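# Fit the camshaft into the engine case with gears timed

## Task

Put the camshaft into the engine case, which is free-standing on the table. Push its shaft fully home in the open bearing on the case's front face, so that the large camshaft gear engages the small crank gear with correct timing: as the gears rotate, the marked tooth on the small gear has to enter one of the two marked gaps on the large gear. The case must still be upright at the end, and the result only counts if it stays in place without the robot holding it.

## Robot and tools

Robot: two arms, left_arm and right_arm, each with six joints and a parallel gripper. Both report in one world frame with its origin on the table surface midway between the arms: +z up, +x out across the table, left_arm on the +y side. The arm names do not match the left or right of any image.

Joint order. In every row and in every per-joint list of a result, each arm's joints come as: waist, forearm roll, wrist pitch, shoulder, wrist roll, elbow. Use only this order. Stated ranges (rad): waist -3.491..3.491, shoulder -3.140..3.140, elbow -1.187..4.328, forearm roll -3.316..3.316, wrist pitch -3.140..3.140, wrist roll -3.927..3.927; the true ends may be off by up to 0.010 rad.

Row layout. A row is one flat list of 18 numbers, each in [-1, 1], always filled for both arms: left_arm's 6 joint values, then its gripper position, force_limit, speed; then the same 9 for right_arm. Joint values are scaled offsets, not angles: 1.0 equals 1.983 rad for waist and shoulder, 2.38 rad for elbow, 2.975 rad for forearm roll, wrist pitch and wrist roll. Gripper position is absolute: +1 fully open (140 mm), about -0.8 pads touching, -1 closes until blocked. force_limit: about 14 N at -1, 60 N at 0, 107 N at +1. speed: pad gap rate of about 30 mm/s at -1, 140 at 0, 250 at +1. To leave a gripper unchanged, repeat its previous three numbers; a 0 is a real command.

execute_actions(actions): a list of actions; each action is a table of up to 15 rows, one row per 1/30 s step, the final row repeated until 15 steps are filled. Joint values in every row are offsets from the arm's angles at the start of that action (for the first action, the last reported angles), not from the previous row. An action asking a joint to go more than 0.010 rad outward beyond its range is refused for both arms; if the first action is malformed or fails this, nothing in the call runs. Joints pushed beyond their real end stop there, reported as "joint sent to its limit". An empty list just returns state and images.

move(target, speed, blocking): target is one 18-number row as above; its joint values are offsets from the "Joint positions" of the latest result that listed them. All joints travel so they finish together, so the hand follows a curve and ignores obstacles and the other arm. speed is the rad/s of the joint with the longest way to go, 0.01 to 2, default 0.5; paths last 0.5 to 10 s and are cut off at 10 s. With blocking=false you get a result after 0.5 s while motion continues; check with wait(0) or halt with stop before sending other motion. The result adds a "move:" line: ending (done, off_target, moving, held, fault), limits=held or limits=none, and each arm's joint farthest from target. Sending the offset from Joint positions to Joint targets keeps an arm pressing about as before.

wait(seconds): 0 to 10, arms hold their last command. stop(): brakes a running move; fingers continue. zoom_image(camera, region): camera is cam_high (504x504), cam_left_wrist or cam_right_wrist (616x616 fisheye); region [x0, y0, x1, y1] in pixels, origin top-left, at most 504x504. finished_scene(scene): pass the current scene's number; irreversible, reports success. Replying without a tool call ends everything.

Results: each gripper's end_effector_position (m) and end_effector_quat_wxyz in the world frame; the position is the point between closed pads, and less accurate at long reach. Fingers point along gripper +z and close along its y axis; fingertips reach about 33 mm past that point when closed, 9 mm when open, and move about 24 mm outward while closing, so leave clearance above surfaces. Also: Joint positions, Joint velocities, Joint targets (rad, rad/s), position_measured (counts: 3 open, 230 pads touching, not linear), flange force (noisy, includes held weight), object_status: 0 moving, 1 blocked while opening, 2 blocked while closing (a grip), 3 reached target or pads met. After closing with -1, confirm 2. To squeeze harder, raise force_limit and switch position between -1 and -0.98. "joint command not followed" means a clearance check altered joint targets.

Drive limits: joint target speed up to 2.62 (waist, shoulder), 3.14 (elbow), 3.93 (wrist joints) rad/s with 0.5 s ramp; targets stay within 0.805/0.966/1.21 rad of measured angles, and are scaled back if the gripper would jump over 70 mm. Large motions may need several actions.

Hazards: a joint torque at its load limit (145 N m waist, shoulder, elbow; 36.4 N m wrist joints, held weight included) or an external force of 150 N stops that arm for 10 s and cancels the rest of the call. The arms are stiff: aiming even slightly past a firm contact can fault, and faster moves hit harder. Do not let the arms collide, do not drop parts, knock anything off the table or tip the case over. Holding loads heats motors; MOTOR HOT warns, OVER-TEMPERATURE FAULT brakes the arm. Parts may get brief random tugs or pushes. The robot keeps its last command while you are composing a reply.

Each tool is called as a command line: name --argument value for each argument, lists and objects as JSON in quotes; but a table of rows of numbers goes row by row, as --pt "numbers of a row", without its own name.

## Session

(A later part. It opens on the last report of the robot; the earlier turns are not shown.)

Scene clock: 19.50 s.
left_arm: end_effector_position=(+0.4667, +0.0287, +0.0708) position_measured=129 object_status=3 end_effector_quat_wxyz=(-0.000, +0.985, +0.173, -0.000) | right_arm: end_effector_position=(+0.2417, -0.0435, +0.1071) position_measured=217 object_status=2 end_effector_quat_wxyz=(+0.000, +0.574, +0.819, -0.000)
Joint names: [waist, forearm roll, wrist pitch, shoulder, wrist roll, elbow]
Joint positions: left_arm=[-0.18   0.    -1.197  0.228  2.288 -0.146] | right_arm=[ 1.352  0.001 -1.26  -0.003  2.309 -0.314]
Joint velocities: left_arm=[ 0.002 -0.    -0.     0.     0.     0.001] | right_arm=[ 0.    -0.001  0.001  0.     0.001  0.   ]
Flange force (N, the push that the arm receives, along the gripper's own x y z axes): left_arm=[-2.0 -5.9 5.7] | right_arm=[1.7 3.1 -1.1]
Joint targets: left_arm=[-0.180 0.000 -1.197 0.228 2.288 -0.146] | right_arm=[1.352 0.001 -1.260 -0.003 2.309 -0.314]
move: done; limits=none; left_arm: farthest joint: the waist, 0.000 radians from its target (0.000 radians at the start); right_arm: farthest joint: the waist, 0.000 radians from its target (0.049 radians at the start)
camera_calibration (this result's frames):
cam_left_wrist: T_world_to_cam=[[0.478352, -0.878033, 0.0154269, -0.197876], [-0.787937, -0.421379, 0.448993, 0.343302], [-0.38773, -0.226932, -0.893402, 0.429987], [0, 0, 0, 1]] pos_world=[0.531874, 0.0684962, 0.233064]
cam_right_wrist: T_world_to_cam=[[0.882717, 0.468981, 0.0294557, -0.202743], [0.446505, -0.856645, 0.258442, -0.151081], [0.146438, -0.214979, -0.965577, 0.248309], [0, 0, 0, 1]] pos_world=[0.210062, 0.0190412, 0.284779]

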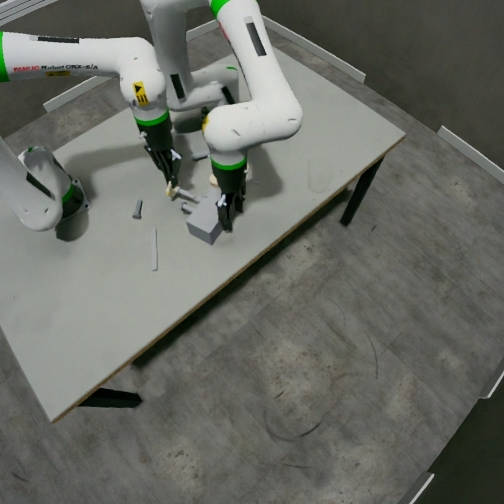

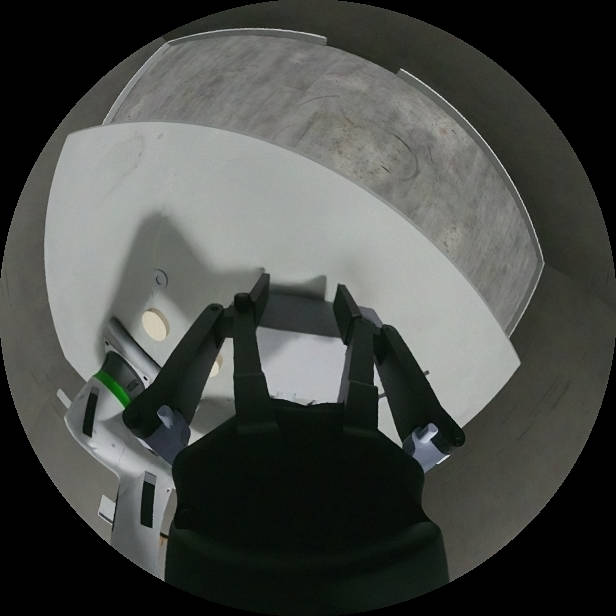

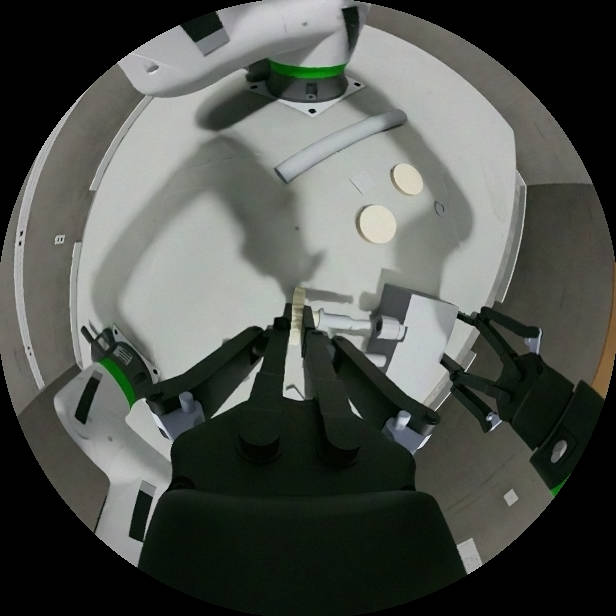

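move --target '[0,0,0,0,0,0,0,0,0,-0.0225,0,-0.0005,0.029,0.015,0.0248,-1,0,-1]' --speed 0.03

zoom_image --camera "cam_right_wrist" --region '[300, 280, 420, 370]'

Scene clock: 21.83 s.
left_arm: end_effector_position=(+0.4668, +0.0288, +0.0708) position_measured=129 object_status=3 end_effector_quat_wxyz=(-0.000, +0.985, +0.173, -0.000) | right_arm: end_effector_position=(+0.2659, -0.0347, +0.1071) position_measured=217 object_status=2 end_effector_quat_wxyz=(+0.000, +0.574, +0.819, -0.000)
Joint names: [waist, forearm roll, wrist pitch, shoulder, wrist roll, elbow]
Joint positions: left_arm=[-0.18  -0.    -1.197  0.228  2.288 -0.146] | right_arm=[ 1.308  0.    -1.262  0.054  2.354 -0.255]
Joint velocities: left_arm=[ 0.     0.    -0.001 -0.     0.     0.001] | right_arm=[-0.     0.001  0.002  0.    -0.     0.   ]
Flange force (N, the push that the arm receives, along the gripper's own x y z axes): left_arm=[32.2 -10.6 1.9] | right_arm=[-1.0 -43.2 -26.4]
Joint targets: left_arm=[-0.180 0.000 -1.197 0.228 2.288 -0.146] | right_arm=[1.308 0.001 -1.262 0.054 2.354 -0.255]
move: done; limits=none; left_arm: farthest joint: the waist, 0.000 radians from its target (0.000 radians at the start); right_arm: farthest joint: the forearm roll, 0.001 radians from its target (0.000 radians at the start)
camera_calibration (this result's frames):
cam_left_wrist: T_world_to_cam=[[0.478239, -0.878094, 0.0154141, -0.197797], [-0.788142, -0.421373, 0.448639, 0.343542], [-0.387452, -0.226705, -0.89358, 0.429902], [0, 0, 0, 1]] pos_world=[0.531921, 0.0685366, 0.233075]
cam_right_wrist: T_world_to_cam=[[0.882765, 0.46893, 0.0288228, -0.228142], [0.446577, -0.856576, 0.258547, -0.154383], [0.145929, -0.215365, -0.965569, 0.246742], [0, 0, 0, 1]] pos_world=[0.234332, 0.0278813, 0.284737]

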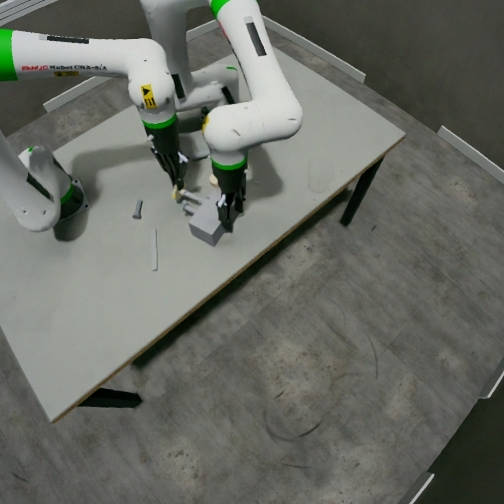

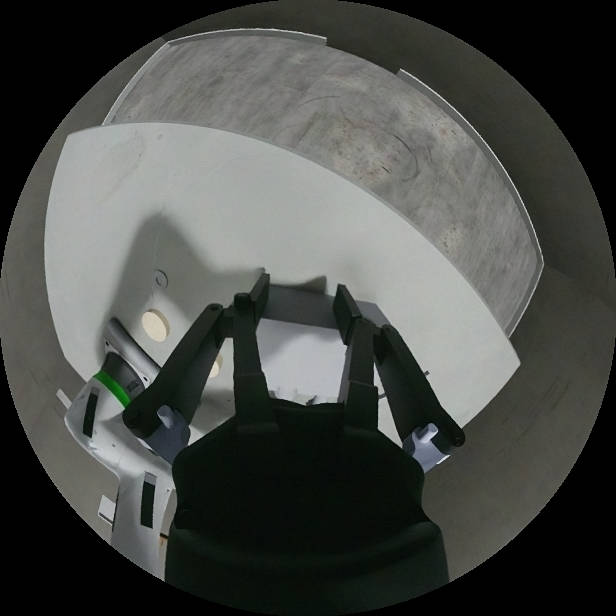

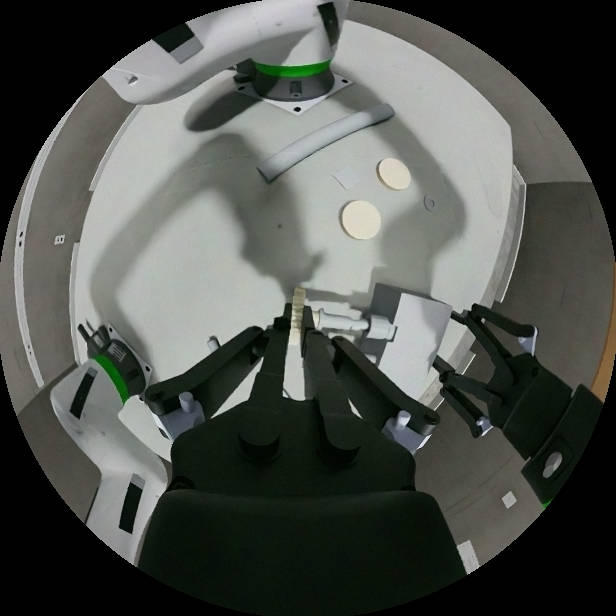

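Region (300, 280, 420, 370) of cam_right_wrist's 616x616 image, scaled by 4.200, with more detail than that image has; it fills the top 378 rows of this view, and the rest is white.

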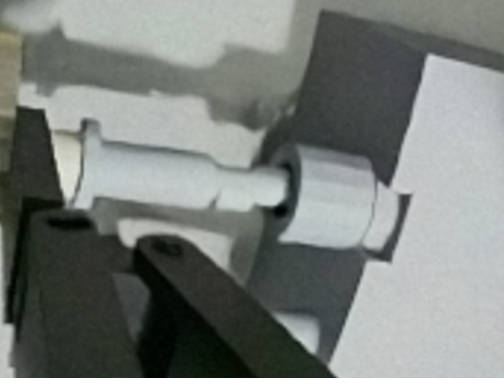

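move --target '[0,0,0,0,0,0,0,0,0,0.0035,0,0,-0.0045,-0.0023,-0.0038,-1,0,-1]' --speed 0.02

move --target '[0,0,0,0,0,0,0,0,0,-0.0008,0,0.0025,0.0005,0.0005,-0.0027,-1,0,-1]' --speed 0.02

move --target '[0,0,0,0,0,0,0,0,0,-0.0035,0,0,0.0045,0.0023,0.0038,-1,0,-1]' --speed 0.01

zoom_image --camera "cam_right_wrist" --region '[300, 280, 420, 370]'

Scene clock: 22.87 s.
left_arm: end_effector_position=(+0.4668, +0.0287, +0.0707) position_measured=129 object_status=3 end_effector_quat_wxyz=(-0.000, +0.985, +0.173, -0.000) | right_arm: end_effector_position=(+0.2620, -0.0360, +0.1072) position_measured=217 object_status=2 end_effector_quat_wxyz=(+0.000, +0.574, +0.819, -0.000)
Joint names: [waist, forearm roll, wrist pitch, shoulder, wrist roll, elbow]
Joint positions: left_arm=[-0.18  -0.    -1.197  0.228  2.288 -0.147] | right_arm=[ 1.315  0.    -1.262  0.045  2.347 -0.264]
Joint velocities: left_arm=[ 0.001 -0.    -0.001  0.001 -0.     0.001] | right_arm=[ 0.001  0.003 -0.    -0.     0.001 -0.   ]
Flange force (N, the push that the arm receives, along the gripper's own x y z axes): left_arm=[-0.2 -4.3 4.9] | right_arm=[0.6 2.1 -0.6]
Joint targets: left_arm=[-0.180 -0.000 -1.197 0.228 2.288 -0.146] | right_arm=[1.315 0.000 -1.262 0.045 2.347 -0.264]
move: done; limits=none; left_arm: farthest joint: the elbow, 0.001 radians from its target (0.000 radians at the start); right_arm: farthest joint: the waist, 0.000 radians from its target (0.007 radians at the start)
camera_calibration (this result's frames):
cam_left_wrist: T_world_to_cam=[[0.478212, -0.87811, 0.0153864, -0.197774], [-0.788139, -0.421354, 0.448662, 0.343521], [-0.387491, -0.226682, -0.893569, 0.429894], [0, 0, 0, 1]] pos_world=[0.5319, 0.0685258, 0.233058]
cam_right_wrist: T_world_to_cam=[[0.882731, 0.468999, 0.0287199, -0.224078], [0.446666, -0.856529, 0.258551, -0.153793], [0.14586, -0.215403, -0.965571, 0.247171], [0, 0, 0, 1]] pos_world=[0.230443, 0.0266057, 0.28486]

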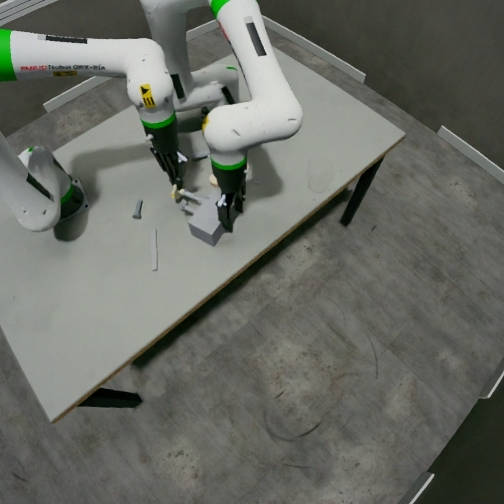

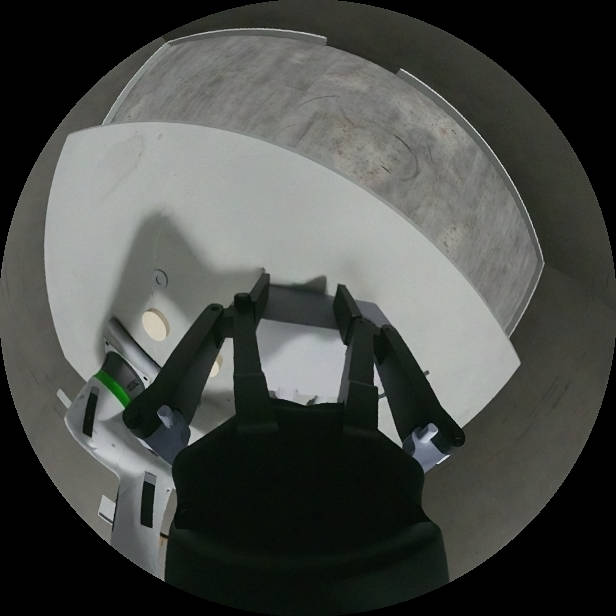

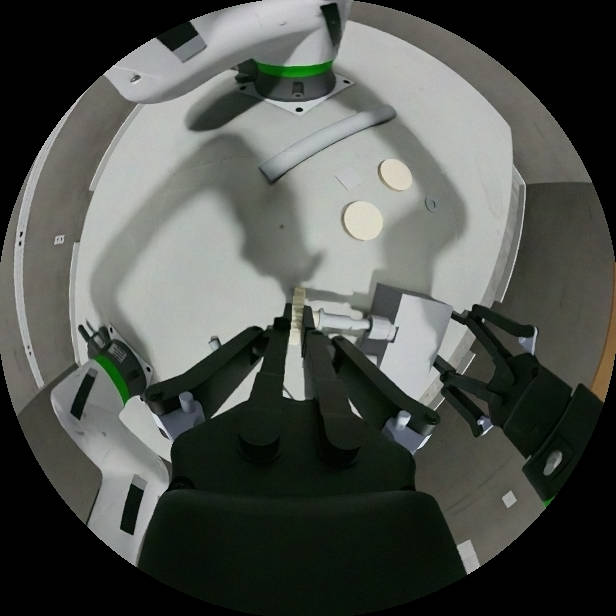

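Scene clock: 23.57 s.
left_arm: end_effector_position=(+0.4668, +0.0287, +0.0707) position_measured=129 object_status=3 end_effector_quat_wxyz=(-0.000, +0.985, +0.173, -0.000) | right_arm: end_effector_position=(+0.2623, -0.0370, +0.1041) position_measured=217 object_status=2 end_effector_quat_wxyz=(+0.000, +0.574, +0.819, -0.000)
Joint names: [waist, forearm roll, wrist pitch, shoulder, wrist roll, elbow]
Joint positions: left_arm=[-0.18  -0.    -1.197  0.228  2.288 -0.147] | right_arm=[ 1.313  0.    -1.255  0.046  2.349 -0.271]
Joint velocities: left_arm=[-0.002  0.     0.    -0.001 -0.     0.001] | right_arm=[ 0.  0.  0.  0. -0.  0.]
Flange force (N, the push that the arm receives, along the gripper's own x y z axes): left_arm=[3.2 -4.1 4.7] | right_arm=[0.5 1.1 -10.6]
Joint targets: left_arm=[-0.180 -0.000 -1.197 0.228 2.288 -0.147] | right_arm=[1.313 0.000 -1.255 0.046 2.349 -0.271]
move: done; limits=none; left_arm: farthest joint: the waist, 0.000 radians from its target (0.000 radians at the start); right_arm: farthest joint: the waist, 0.000 radians from its target (0.001 radians at the start)
camera_calibration (this result's frames):
cam_left_wrist: T_world_to_cam=[[0.478212, -0.878109, 0.0153864, -0.197774], [-0.78814, -0.421354, 0.448661, 0.343521], [-0.387491, -0.226682, -0.893569, 0.429893], [0, 0, 0, 1]] pos_world=[0.5319, 0.0685258, 0.233058]
cam_right_wrist: T_world_to_cam=[[0.882768, 0.468926, 0.0287846, -0.223824], [0.446582, -0.856576, 0.258537, -0.15396], [0.145891, -0.215374, -0.965572, 0.243977], [0, 0, 0, 1]] pos_world=[0.230747, 0.0256246, 0.281824]

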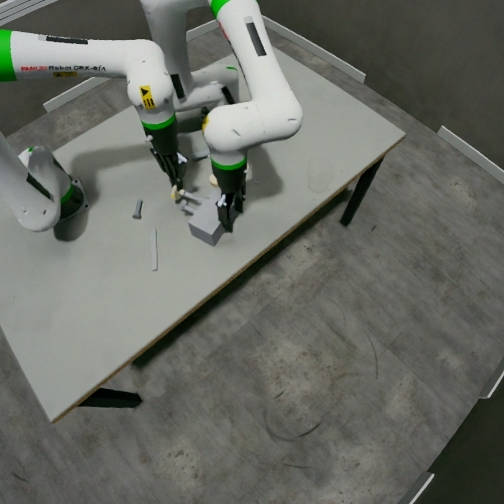

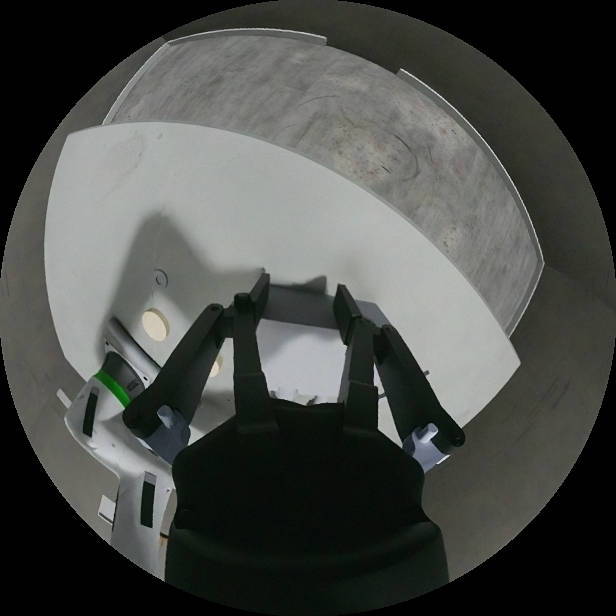

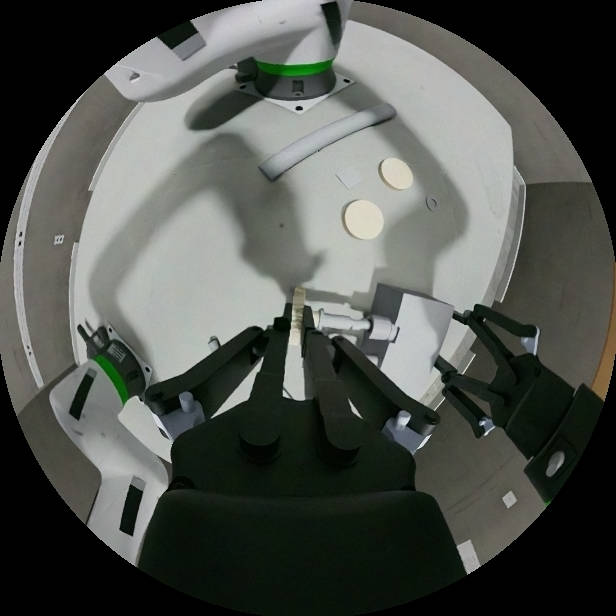

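Scene clock: 24.70 s.
left_arm: end_effector_position=(+0.4668, +0.0288, +0.0707) position_measured=129 object_status=3 end_effector_quat_wxyz=(-0.000, +0.985, +0.173, -0.000) | right_arm: end_effector_position=(+0.2661, -0.0358, +0.1040) position_measured=217 object_status=2 end_effector_quat_wxyz=(+0.000, +0.574, +0.819, -0.000)
Joint names: [waist, forearm roll, wrist pitch, shoulder, wrist roll, elbow]
Joint positions: left_arm=[-0.18  -0.    -1.197  0.228  2.288 -0.146] | right_arm=[ 1.306  0.    -1.255  0.055  2.356 -0.262]
Joint velocities: left_arm=[ 0.    -0.    -0.001  0.002  0.001 -0.003] | right_arm=[-0.     0.     0.001  0.     0.     0.   ]
Flange force (N, the push that the arm receives, along the gripper's own x y z axes): left_arm=[41.0 -16.2 4.4] | right_arm=[-2.4 -49.3 -25.7]
Joint targets: left_arm=[-0.180 -0.000 -1.197 0.228 2.288 -0.147] | right_arm=[1.306 0.000 -1.255 0.055 2.356 -0.261]
move: done; limits=none; left_arm: farthest joint: the elbow, 0.001 radians from its target (0.000 radians at the start); right_arm: farthest joint: the waist, 0.000 radians from its target (0.007 radians at the start)
camera_calibration (this result's frames):
cam_left_wrist: T_world_to_cam=[[0.47816, -0.878138, 0.0153855, -0.197748], [-0.788238, -0.42135, 0.448492, 0.34364], [-0.387355, -0.226578, -0.893655, 0.429863], [0, 0, 0, 1]] pos_world=[0.531935, 0.0685399, 0.233072]
cam_right_wrist: T_world_to_cam=[[0.882838, 0.468809, 0.0285552, -0.227733], [0.446519, -0.856609, 0.25854, -0.154555], [0.145667, -0.215499, -0.965578, 0.243585], [0, 0, 0, 1]] pos_world=[0.234581, 0.0268628, 0.281662]

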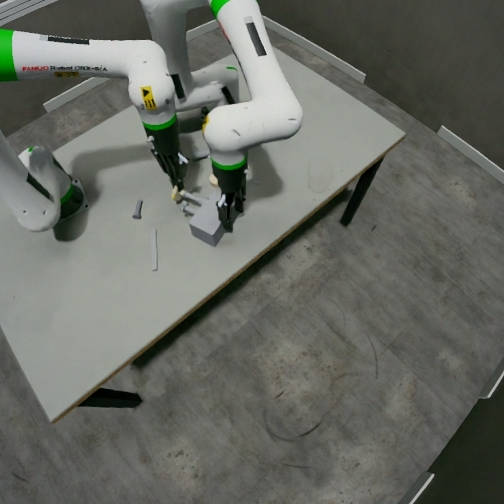

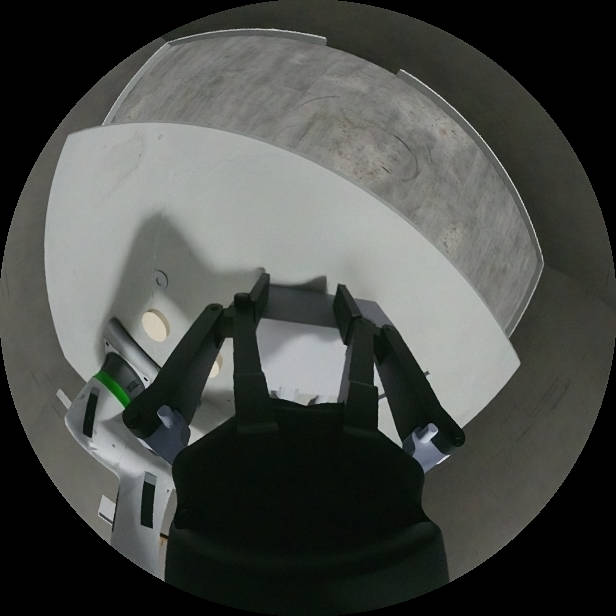

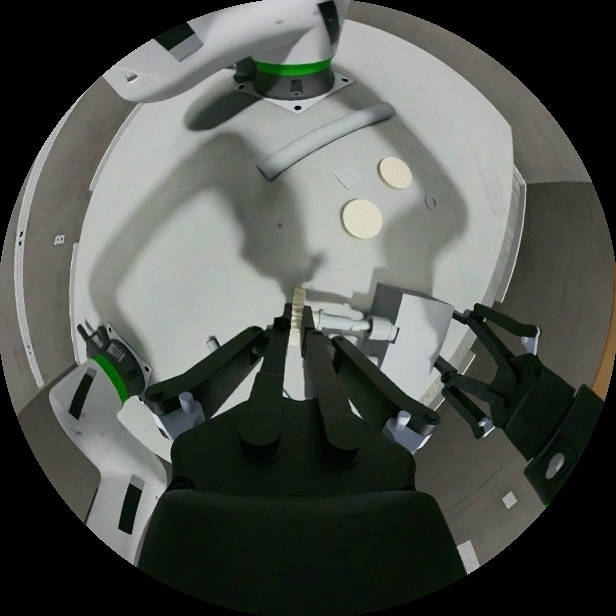

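Region (300, 280, 420, 370) of cam_right_wrist's 616x616 image, scaled by 4.200, with more detail than that image has; it fills the top 378 rows of this view, and the rest is white.

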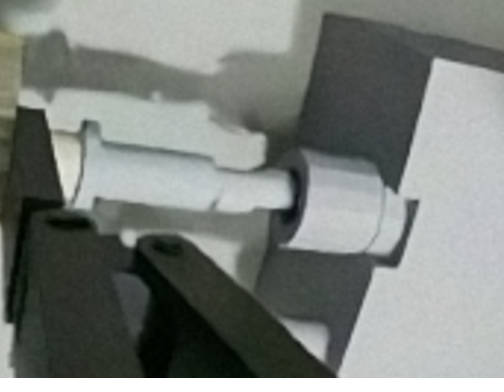

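Wrong way: it rests on the bottom. Go up.

move --target '[0,0,0,0,0,0,0,0,0,0.0035,0,0,-0.0045,-0.0023,-0.0038,-1,0,-1]' --speed 0.02

move --target '[0,0,0,0,0,0,0,0,0,0,0,-0.005,-0.0021,0,0.0044,-1,0,-1]' --speed 0.02

move --target '[0,0,0,0,0,0,0,0,0,-0.0043,0,0,0.0056,0.0029,0.0049,-1,0,-1]' --speed 0.01

zoom_image --camera "cam_right_wrist" --region '[300, 280, 420, 370]'

Scene clock: 25.60 s.
left_arm: end_effector_position=(+0.4668, +0.0287, +0.0707) position_measured=129 object_status=3 end_effector_quat_wxyz=(-0.000, +0.985, +0.173, -0.000) | right_arm: end_effector_position=(+0.2622, -0.0370, +0.1041) position_measured=217 object_status=2 end_effector_quat_wxyz=(+0.000, +0.574, +0.819, -0.000)
Joint names: [waist, forearm roll, wrist pitch, shoulder, wrist roll, elbow]
Joint positions: left_arm=[-0.18  -0.    -1.197  0.228  2.288 -0.146] | right_arm=[ 1.313 -0.    -1.255  0.046  2.349 -0.271]
Joint velocities: left_arm=[ 0.001 -0.001  0.002 -0.    -0.    -0.   ] | right_arm=[-0.001  0.003 -0.003 -0.     0.     0.   ]
Flange force (N, the push that the arm receives, along the gripper's own x y z axes): left_arm=[12.2 -9.6 2.2] | right_arm=[-1.1 -0.5 -2.0]
Joint targets: left_arm=[-0.180 -0.000 -1.197 0.228 2.288 -0.146] | right_arm=[1.313 0.000 -1.255 0.046 2.349 -0.271]
move: done; limits=none; left_arm: farthest joint: the waist, 0.000 radians from its target (0.000 radians at the start); right_arm: farthest joint: the waist, 0.000 radians from its target (0.007 radians at the start)
camera_calibration (this result's frames):
cam_left_wrist: T_world_to_cam=[[0.478204, -0.878112, 0.0154668, -0.197806], [-0.788196, -0.421336, 0.44858, 0.343581], [-0.387387, -0.226704, -0.893609, 0.429866], [0, 0, 0, 1]] pos_world=[0.531925, 0.0685195, 0.233069]
cam_right_wrist: T_world_to_cam=[[0.882807, 0.468868, 0.028551, -0.223711], [0.446606, -0.856622, 0.258344, -0.15386], [0.145587, -0.215317, -0.965631, 0.244026], [0, 0, 0, 1]] pos_world=[0.230682, 0.0256339, 0.281775]

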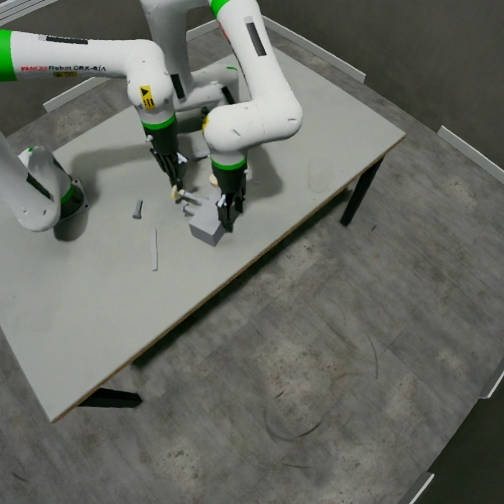

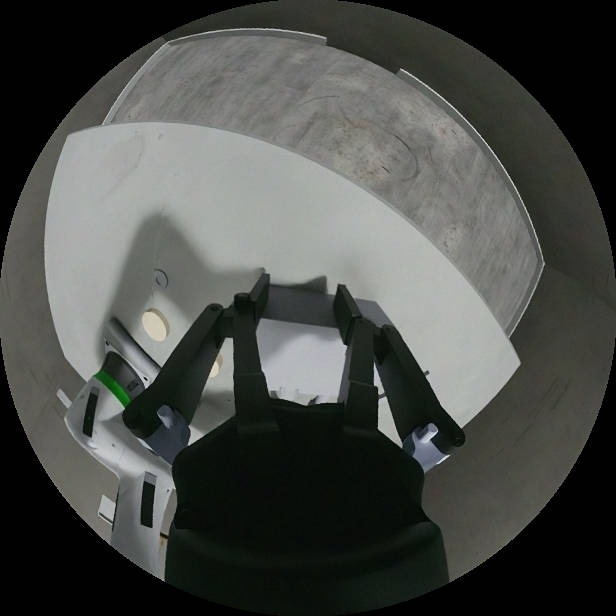

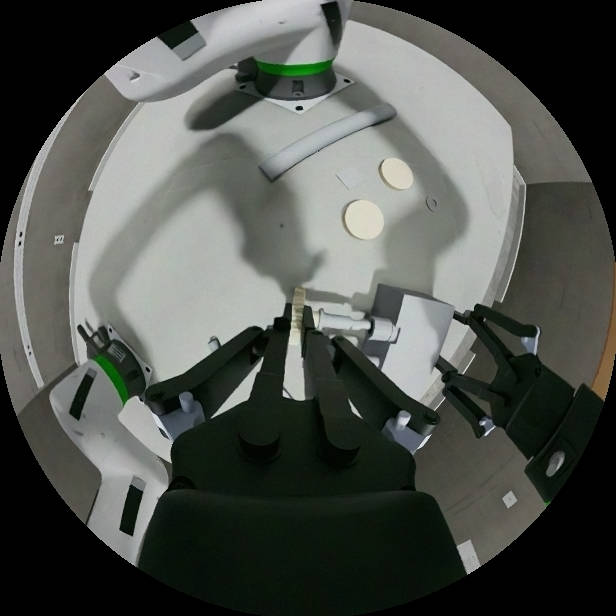

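Scene clock: 26.57 s.
left_arm: end_effector_position=(+0.4668, +0.0287, +0.0707) position_measured=129 object_status=3 end_effector_quat_wxyz=(-0.000, +0.985, +0.173, -0.000) | right_arm: end_effector_position=(+0.2622, -0.0369, +0.1101) position_measured=217 object_status=2 end_effector_quat_wxyz=(+0.000, +0.574, +0.819, -0.001)
Joint names: [waist, forearm roll, wrist pitch, shoulder, wrist roll, elbow]
Joint positions: left_arm=[-0.18  -0.    -1.197  0.228  2.288 -0.146] | right_arm=[ 1.313 -0.    -1.27   0.042  2.349 -0.26 ]
Joint velocities: left_arm=[-0.001 -0.    -0.001  0.     0.     0.   ] | right_arm=[ 0.001 -0.001 -0.001 -0.     0.     0.   ]
Flange force (N, the push that the arm receives, along the gripper's own x y z axes): left_arm=[6.6 -10.3 4.2] | right_arm=[0.3 3.3 -0.7]
Joint targets: left_arm=[-0.180 -0.000 -1.197 0.228 2.288 -0.146] | right_arm=[1.313 -0.000 -1.270 0.042 2.349 -0.260]
move: done; limits=none; left_arm: farthest joint: the waist, 0.000 radians from its target (0.000 radians at the start); right_arm: farthest joint: the waist, 0.000 radians from its target (0.000 radians at the start)
camera_calibration (this result's frames):
cam_left_wrist: T_world_to_cam=[[0.478204, -0.878112, 0.015471, -0.197808], [-0.788198, -0.421335, 0.448576, 0.343583], [-0.387382, -0.226705, -0.893611, 0.429865], [0, 0, 0, 1]] pos_world=[0.531926, 0.0685192, 0.233069]
cam_right_wrist: T_world_to_cam=[[0.88281, 0.468874, 0.028355, -0.223961], [0.446632, -0.856565, 0.258488, -0.155374], [0.145486, -0.215531, -0.965598, 0.249916], [0, 0, 0, 1]] pos_world=[0.230751, 0.0257863, 0.287831]

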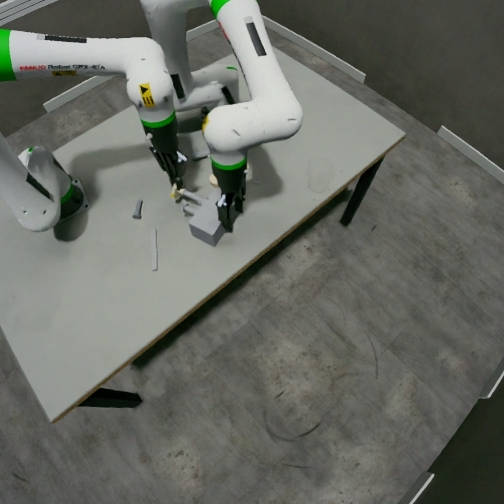

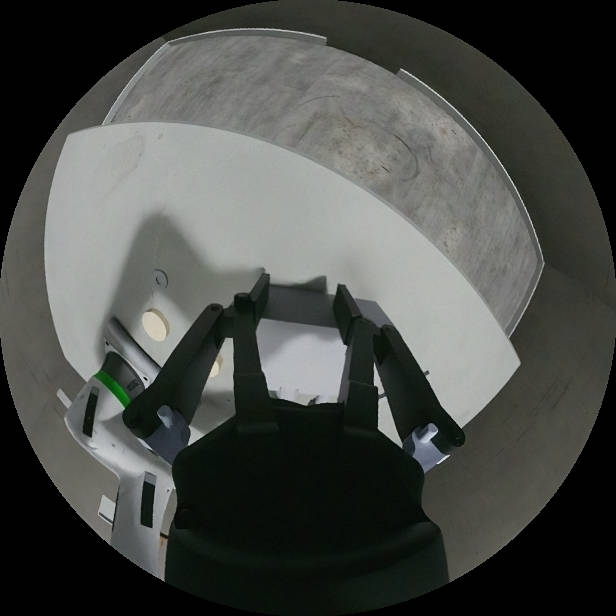

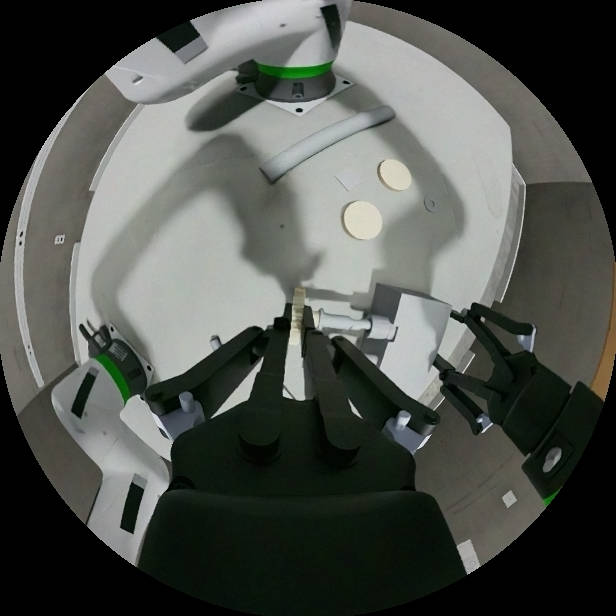

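Scene clock: 27.97 s.
left_arm: end_effector_position=(+0.4668, +0.0287, +0.0707) position_measured=129 object_status=3 end_effector_quat_wxyz=(-0.000, +0.985, +0.173, -0.000) | right_arm: end_effector_position=(+0.2671, -0.0350, +0.1102) position_measured=217 object_status=2 end_effector_quat_wxyz=(-0.000, +0.574, +0.819, -0.000)
Joint names: [waist, forearm roll, wrist pitch, shoulder, wrist roll, elbow]
Joint positions: left_arm=[-0.18  -0.    -1.197  0.228  2.288 -0.146] | right_arm=[ 1.305 -0.    -1.27   0.053  2.357 -0.248]
Joint velocities: left_arm=[ 0.001  0.    -0.    -0.001 -0.     0.001] | right_arm=[ 0.     0.     0.     0.     0.001 -0.   ]
Flange force (N, the push that the arm receives, along the gripper's own x y z axes): left_arm=[4.6 -11.2 7.6] | right_arm=[1.4 3.6 -0.9]
Joint targets: left_arm=[-0.180 -0.000 -1.197 0.228 2.288 -0.146] | right_arm=[1.305 -0.000 -1.270 0.053 2.357 -0.248]
move: done; limits=none; left_arm: farthest joint: the waist, 0.000 radians from its target (0.000 radians at the start); right_arm: farthest joint: the waist, 0.000 radians from its target (0.009 radians at the start)
camera_calibration (this result's frames):
cam_left_wrist: T_world_to_cam=[[0.478204, -0.878112, 0.015471, -0.197808], [-0.788198, -0.421335, 0.448576, 0.343583], [-0.387382, -0.226705, -0.893611, 0.429865], [0, 0, 0, 1]] pos_world=[0.531926, 0.0685192, 0.233069]
cam_right_wrist: T_world_to_cam=[[0.882757, 0.468947, 0.0287871, -0.229156], [0.44666, -0.856651, 0.258153, -0.155973], [0.145721, -0.215029, -0.965675, 0.249571], [0, 0, 0, 1]] pos_world=[0.235588, 0.0275125, 0.287866]

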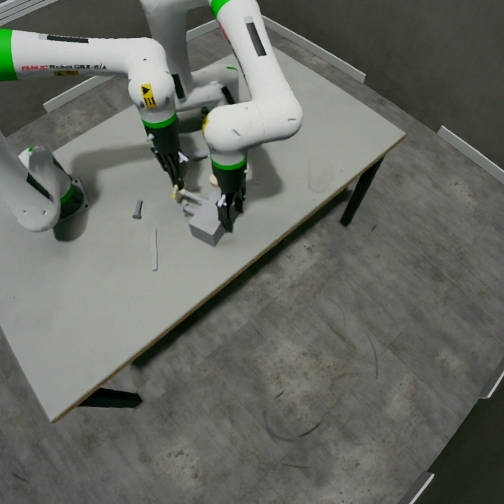

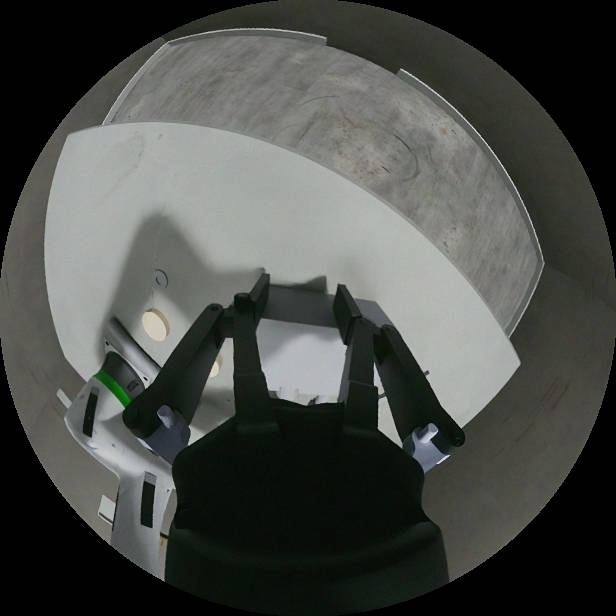

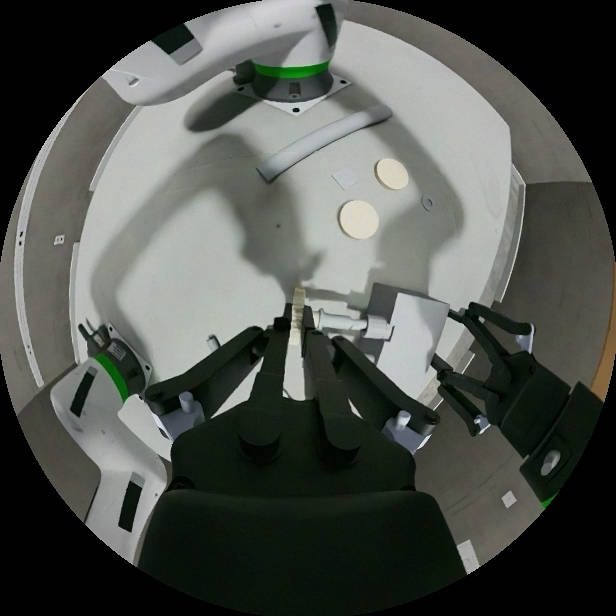

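Region (300, 280, 420, 370) of cam_right_wrist's 616x616 image, scaled by 4.200, with more detail than that image has; it fills the top 378 rows of this view, and the rest is white.

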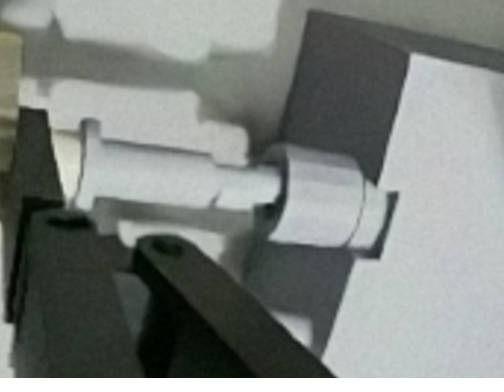

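move --target '[0,0,0,0,0,0,0,0,0,-0.0125,0,-0.0009,0.0163,0.0083,0.0147,-1,0,-1]' --speed 0.02

move --target '[0,0,0,0,0,0,0,0,0,-0.0031,0,-0.0003,0.0044,0.002,0.004,-1,0,-1]' --speed 0.01

move --target '[0,0,0,0,0,0,0,0,0,-0.0031,0,-0.0003,0.0044,0.002,0.004,-1,0,-1]' --speed 0.01

zoom_image --camera "cam_right_wrist" --region '[300, 280, 420, 370]'

Scene clock: 30.20 s.
left_arm: end_effector_position=(+0.4668, +0.0287, +0.0707) position_measured=129 object_status=3 end_effector_quat_wxyz=(-0.000, +0.985, +0.173, -0.000) | right_arm: end_effector_position=(+0.2814, -0.0305, +0.1103) position_measured=217 object_status=2 end_effector_quat_wxyz=(-0.000, +0.574, +0.819, -0.000)
Joint names: [waist, forearm roll, wrist pitch, shoulder, wrist roll, elbow]
Joint positions: left_arm=[-0.18  -0.    -1.197  0.228  2.288 -0.146] | right_arm=[ 1.28  -0.    -1.272  0.085  2.382 -0.213]
Joint velocities: left_arm=[-0.001 -0.    -0.     0.    -0.     0.001] | right_arm=[ 0.     0.001 -0.001  0.     0.     0.   ]
Flange force (N, the push that the arm receives, along the gripper's own x y z axes): left_arm=[5.2 -10.2 5.4] | right_arm=[0.3 1.3 2.8]
Joint targets: left_arm=[-0.180 -0.000 -1.197 0.228 2.288 -0.146] | right_arm=[1.280 -0.000 -1.272 0.085 2.382 -0.213]
move: done; limits=none; left_arm: farthest joint: the waist, 0.000 radians from its target (0.000 radians at the start); right_arm: farthest joint: the waist, 0.000 radians from its target (0.024 radians at the start)
camera_calibration (this result's frames):
cam_left_wrist: T_world_to_cam=[[0.478204, -0.878112, 0.0154711, -0.197808], [-0.788198, -0.421335, 0.448576, 0.343583], [-0.387382, -0.226705, -0.893611, 0.429865], [0, 0, 0, 1]] pos_world=[0.531926, 0.0685191, 0.233069]
cam_right_wrist: T_world_to_cam=[[0.882804, 0.468861, 0.0287596, -0.243924], [0.446583, -0.856692, 0.25815, -0.158485], [0.145675, -0.215053, -0.965677, 0.248645], [0, 0, 0, 1]] pos_world=[0.249892, 0.0320653, 0.288039]

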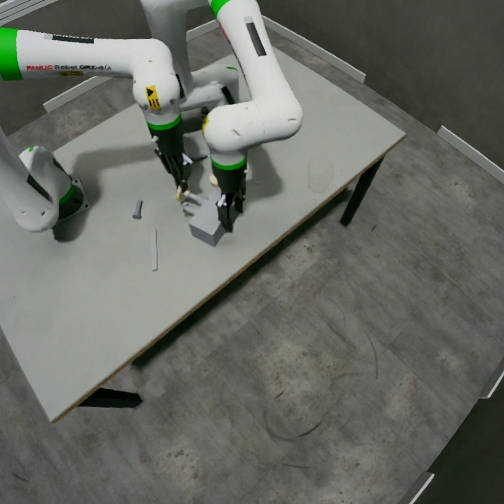

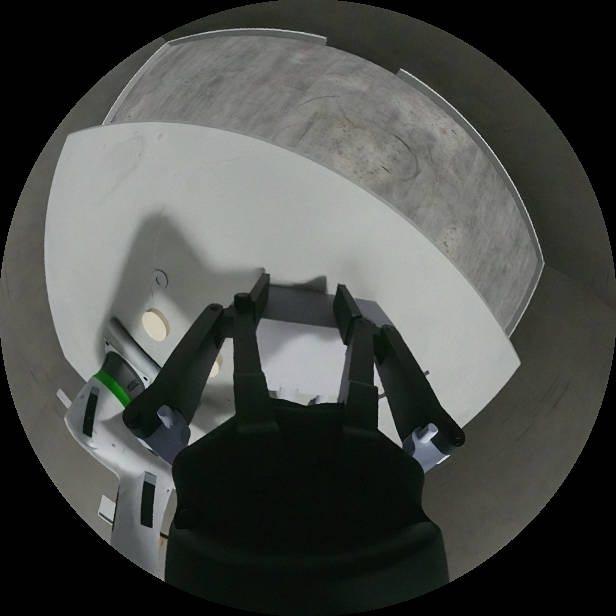

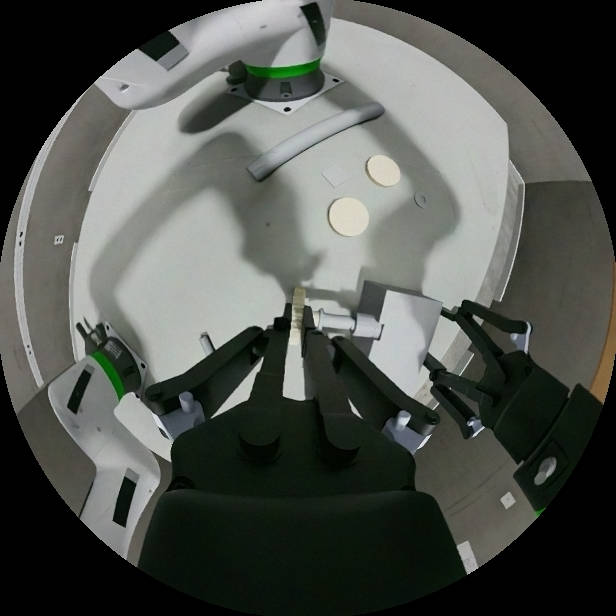

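Scene clock: 31.37 s.
left_arm: end_effector_position=(+0.4668, +0.0287, +0.0707) position_measured=129 object_status=3 end_effector_quat_wxyz=(-0.000, +0.985, +0.173, -0.000) | right_arm: end_effector_position=(+0.2851, -0.0292, +0.1103) position_measured=217 object_status=2 end_effector_quat_wxyz=(-0.000, +0.574, +0.819, -0.000)
Joint names: [waist, forearm roll, wrist pitch, shoulder, wrist roll, elbow]
Joint positions: left_arm=[-0.18  -0.    -1.197  0.228  2.288 -0.146] | right_arm=[ 1.274 -0.    -1.273  0.094  2.388 -0.204]
Joint velocities: left_arm=[ 0.001  0.     0.     0.     0.    -0.002] | right_arm=[-0.    -0.001  0.002 -0.     0.001  0.   ]
Flange force (N, the push that the arm receives, along the gripper's own x y z axes): left_arm=[3.6 -9.2 4.5] | right_arm=[1.6 1.6 3.5]
Joint targets: left_arm=[-0.180 -0.000 -1.197 0.228 2.288 -0.146] | right_arm=[1.274 -0.000 -1.273 0.094 2.388 -0.204]
move: done; limits=none; left_arm: farthest joint: the waist, 0.000 radians from its target (0.000 radians at the start); right_arm: farthest joint: the waist, 0.000 radians from its target (0.006 radians at the start)
camera_calibration (this result's frames):
cam_left_wrist: T_world_to_cam=[[0.478204, -0.878112, 0.0154711, -0.197808], [-0.788198, -0.421335, 0.448576, 0.343583], [-0.387382, -0.226705, -0.893611, 0.429865], [0, 0, 0, 1]] pos_world=[0.531926, 0.0685191, 0.233069]
cam_right_wrist: T_world_to_cam=[[0.882897, 0.46869, 0.0286755, -0.247842], [0.446428, -0.856757, 0.258204, -0.159012], [0.145586, -0.215166, -0.965665, 0.248404], [0, 0, 0, 1]] pos_world=[0.253642, 0.0333745, 0.28804]

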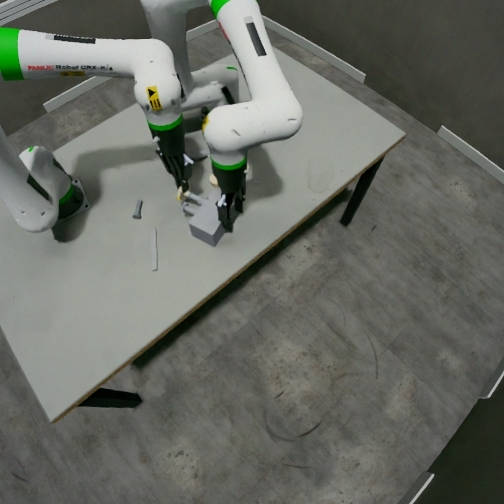

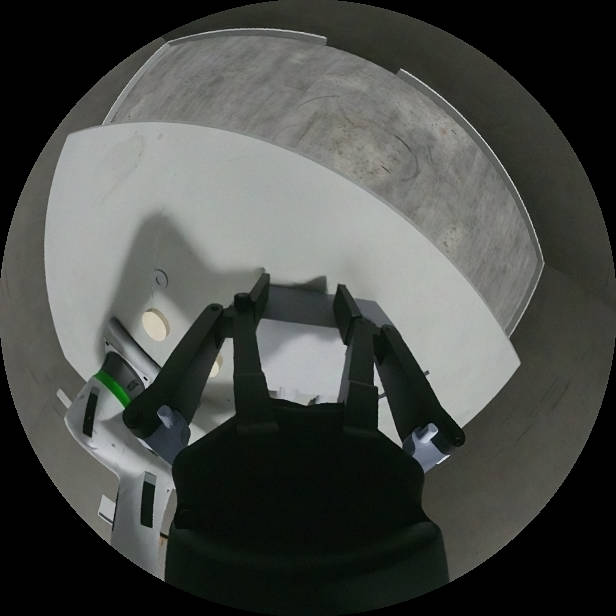

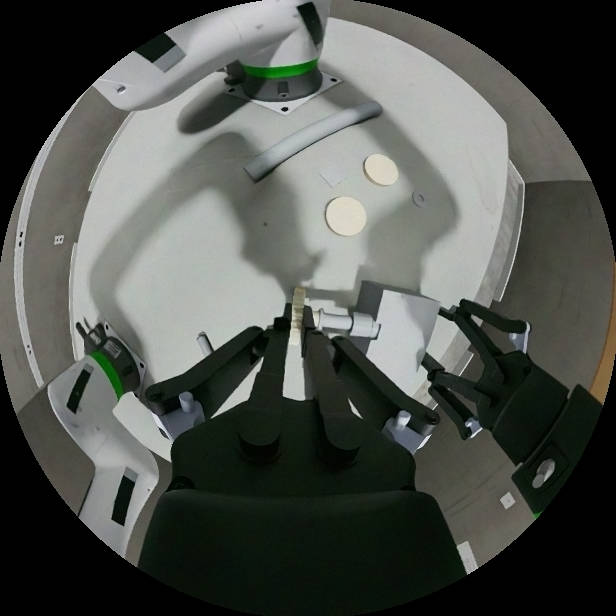

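Scene clock: 32.53 s.
left_arm: end_effector_position=(+0.4669, +0.0287, +0.0707) position_measured=129 object_status=3 end_effector_quat_wxyz=(-0.000, +0.985, +0.173, -0.000) | right_arm: end_effector_position=(+0.2888, -0.0280, +0.1103) position_measured=217 object_status=2 end_effector_quat_wxyz=(-0.000, +0.574, +0.819, -0.001)
Joint names: [waist, forearm roll, wrist pitch, shoulder, wrist roll, elbow]
Joint positions: left_arm=[-0.18  -0.    -1.197  0.228  2.288 -0.146] | right_arm=[ 1.268 -0.    -1.274  0.103  2.394 -0.194]
Joint velocities: left_arm=[ 0.    -0.     0.    -0.001 -0.     0.001] | right_arm=[ 0.     0.001 -0.001  0.     0.001  0.   ]
Flange force (N, the push that the arm receives, along the gripper's own x y z axes): left_arm=[27.8 -8.2 4.8] | right_arm=[-2.6 -33.7 -5.6]
Joint targets: left_arm=[-0.180 -0.000 -1.197 0.228 2.288 -0.146] | right_arm=[1.268 -0.000 -1.274 0.103 2.394 -0.194]
move: done; limits=none; left_arm: farthest joint: the waist, 0.000 radians from its target (0.000 radians at the start); right_arm: farthest joint: the wrist pitch, 0.001 radians from its target (0.001 radians at the start)
camera_calibration (this result's frames):
cam_left_wrist: T_world_to_cam=[[0.478203, -0.878112, 0.0155693, -0.197849], [-0.788252, -0.421315, 0.448501, 0.34364], [-0.387275, -0.226747, -0.893647, 0.429831], [0, 0, 0, 1]] pos_world=[0.531949, 0.0685102, 0.233075]
cam_right_wrist: T_world_to_cam=[[0.883019, 0.468487, 0.028243, -0.251604], [0.446308, -0.856787, 0.258314, -0.159603], [0.145215, -0.215491, -0.965648, 0.248168], [0, 0, 0, 1]] pos_world=[0.257365, 0.0346054, 0.287977]

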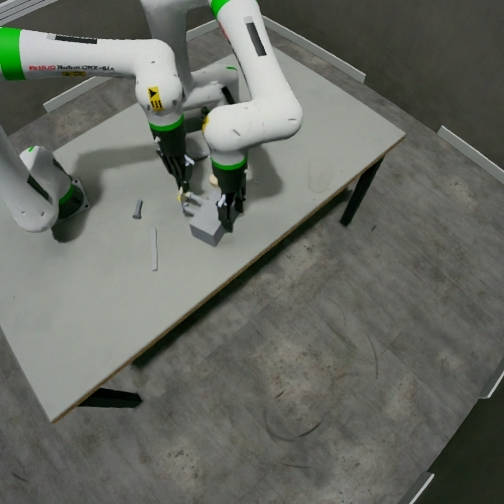

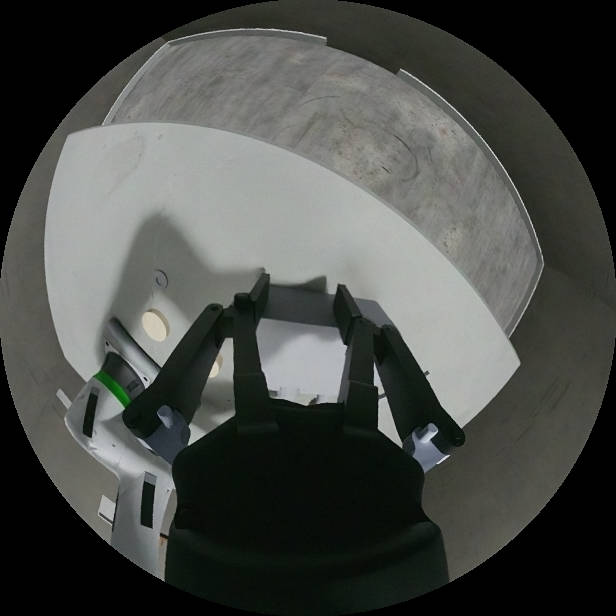

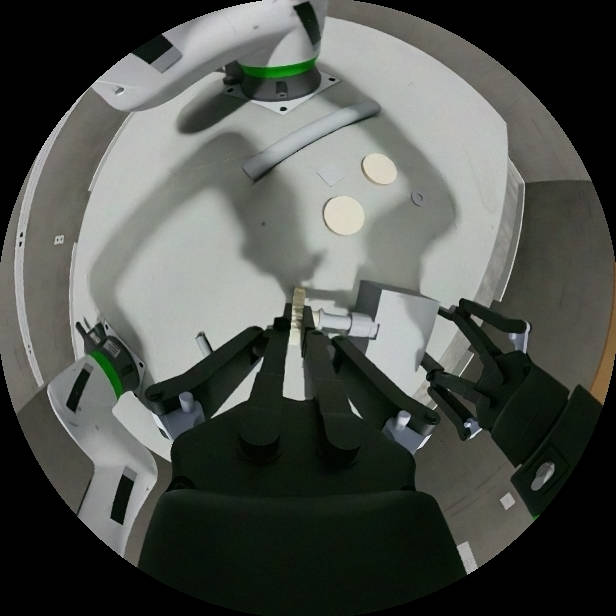

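Region (300, 280, 420, 370) of cam_right_wrist's 616x616 image, scaled by 4.200, with more detail than that image has; it fills the top 378 rows of this view, and the rest is white.

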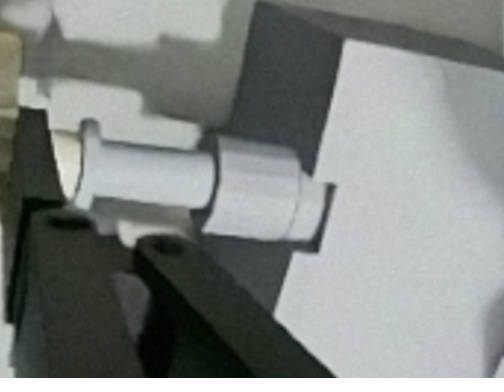

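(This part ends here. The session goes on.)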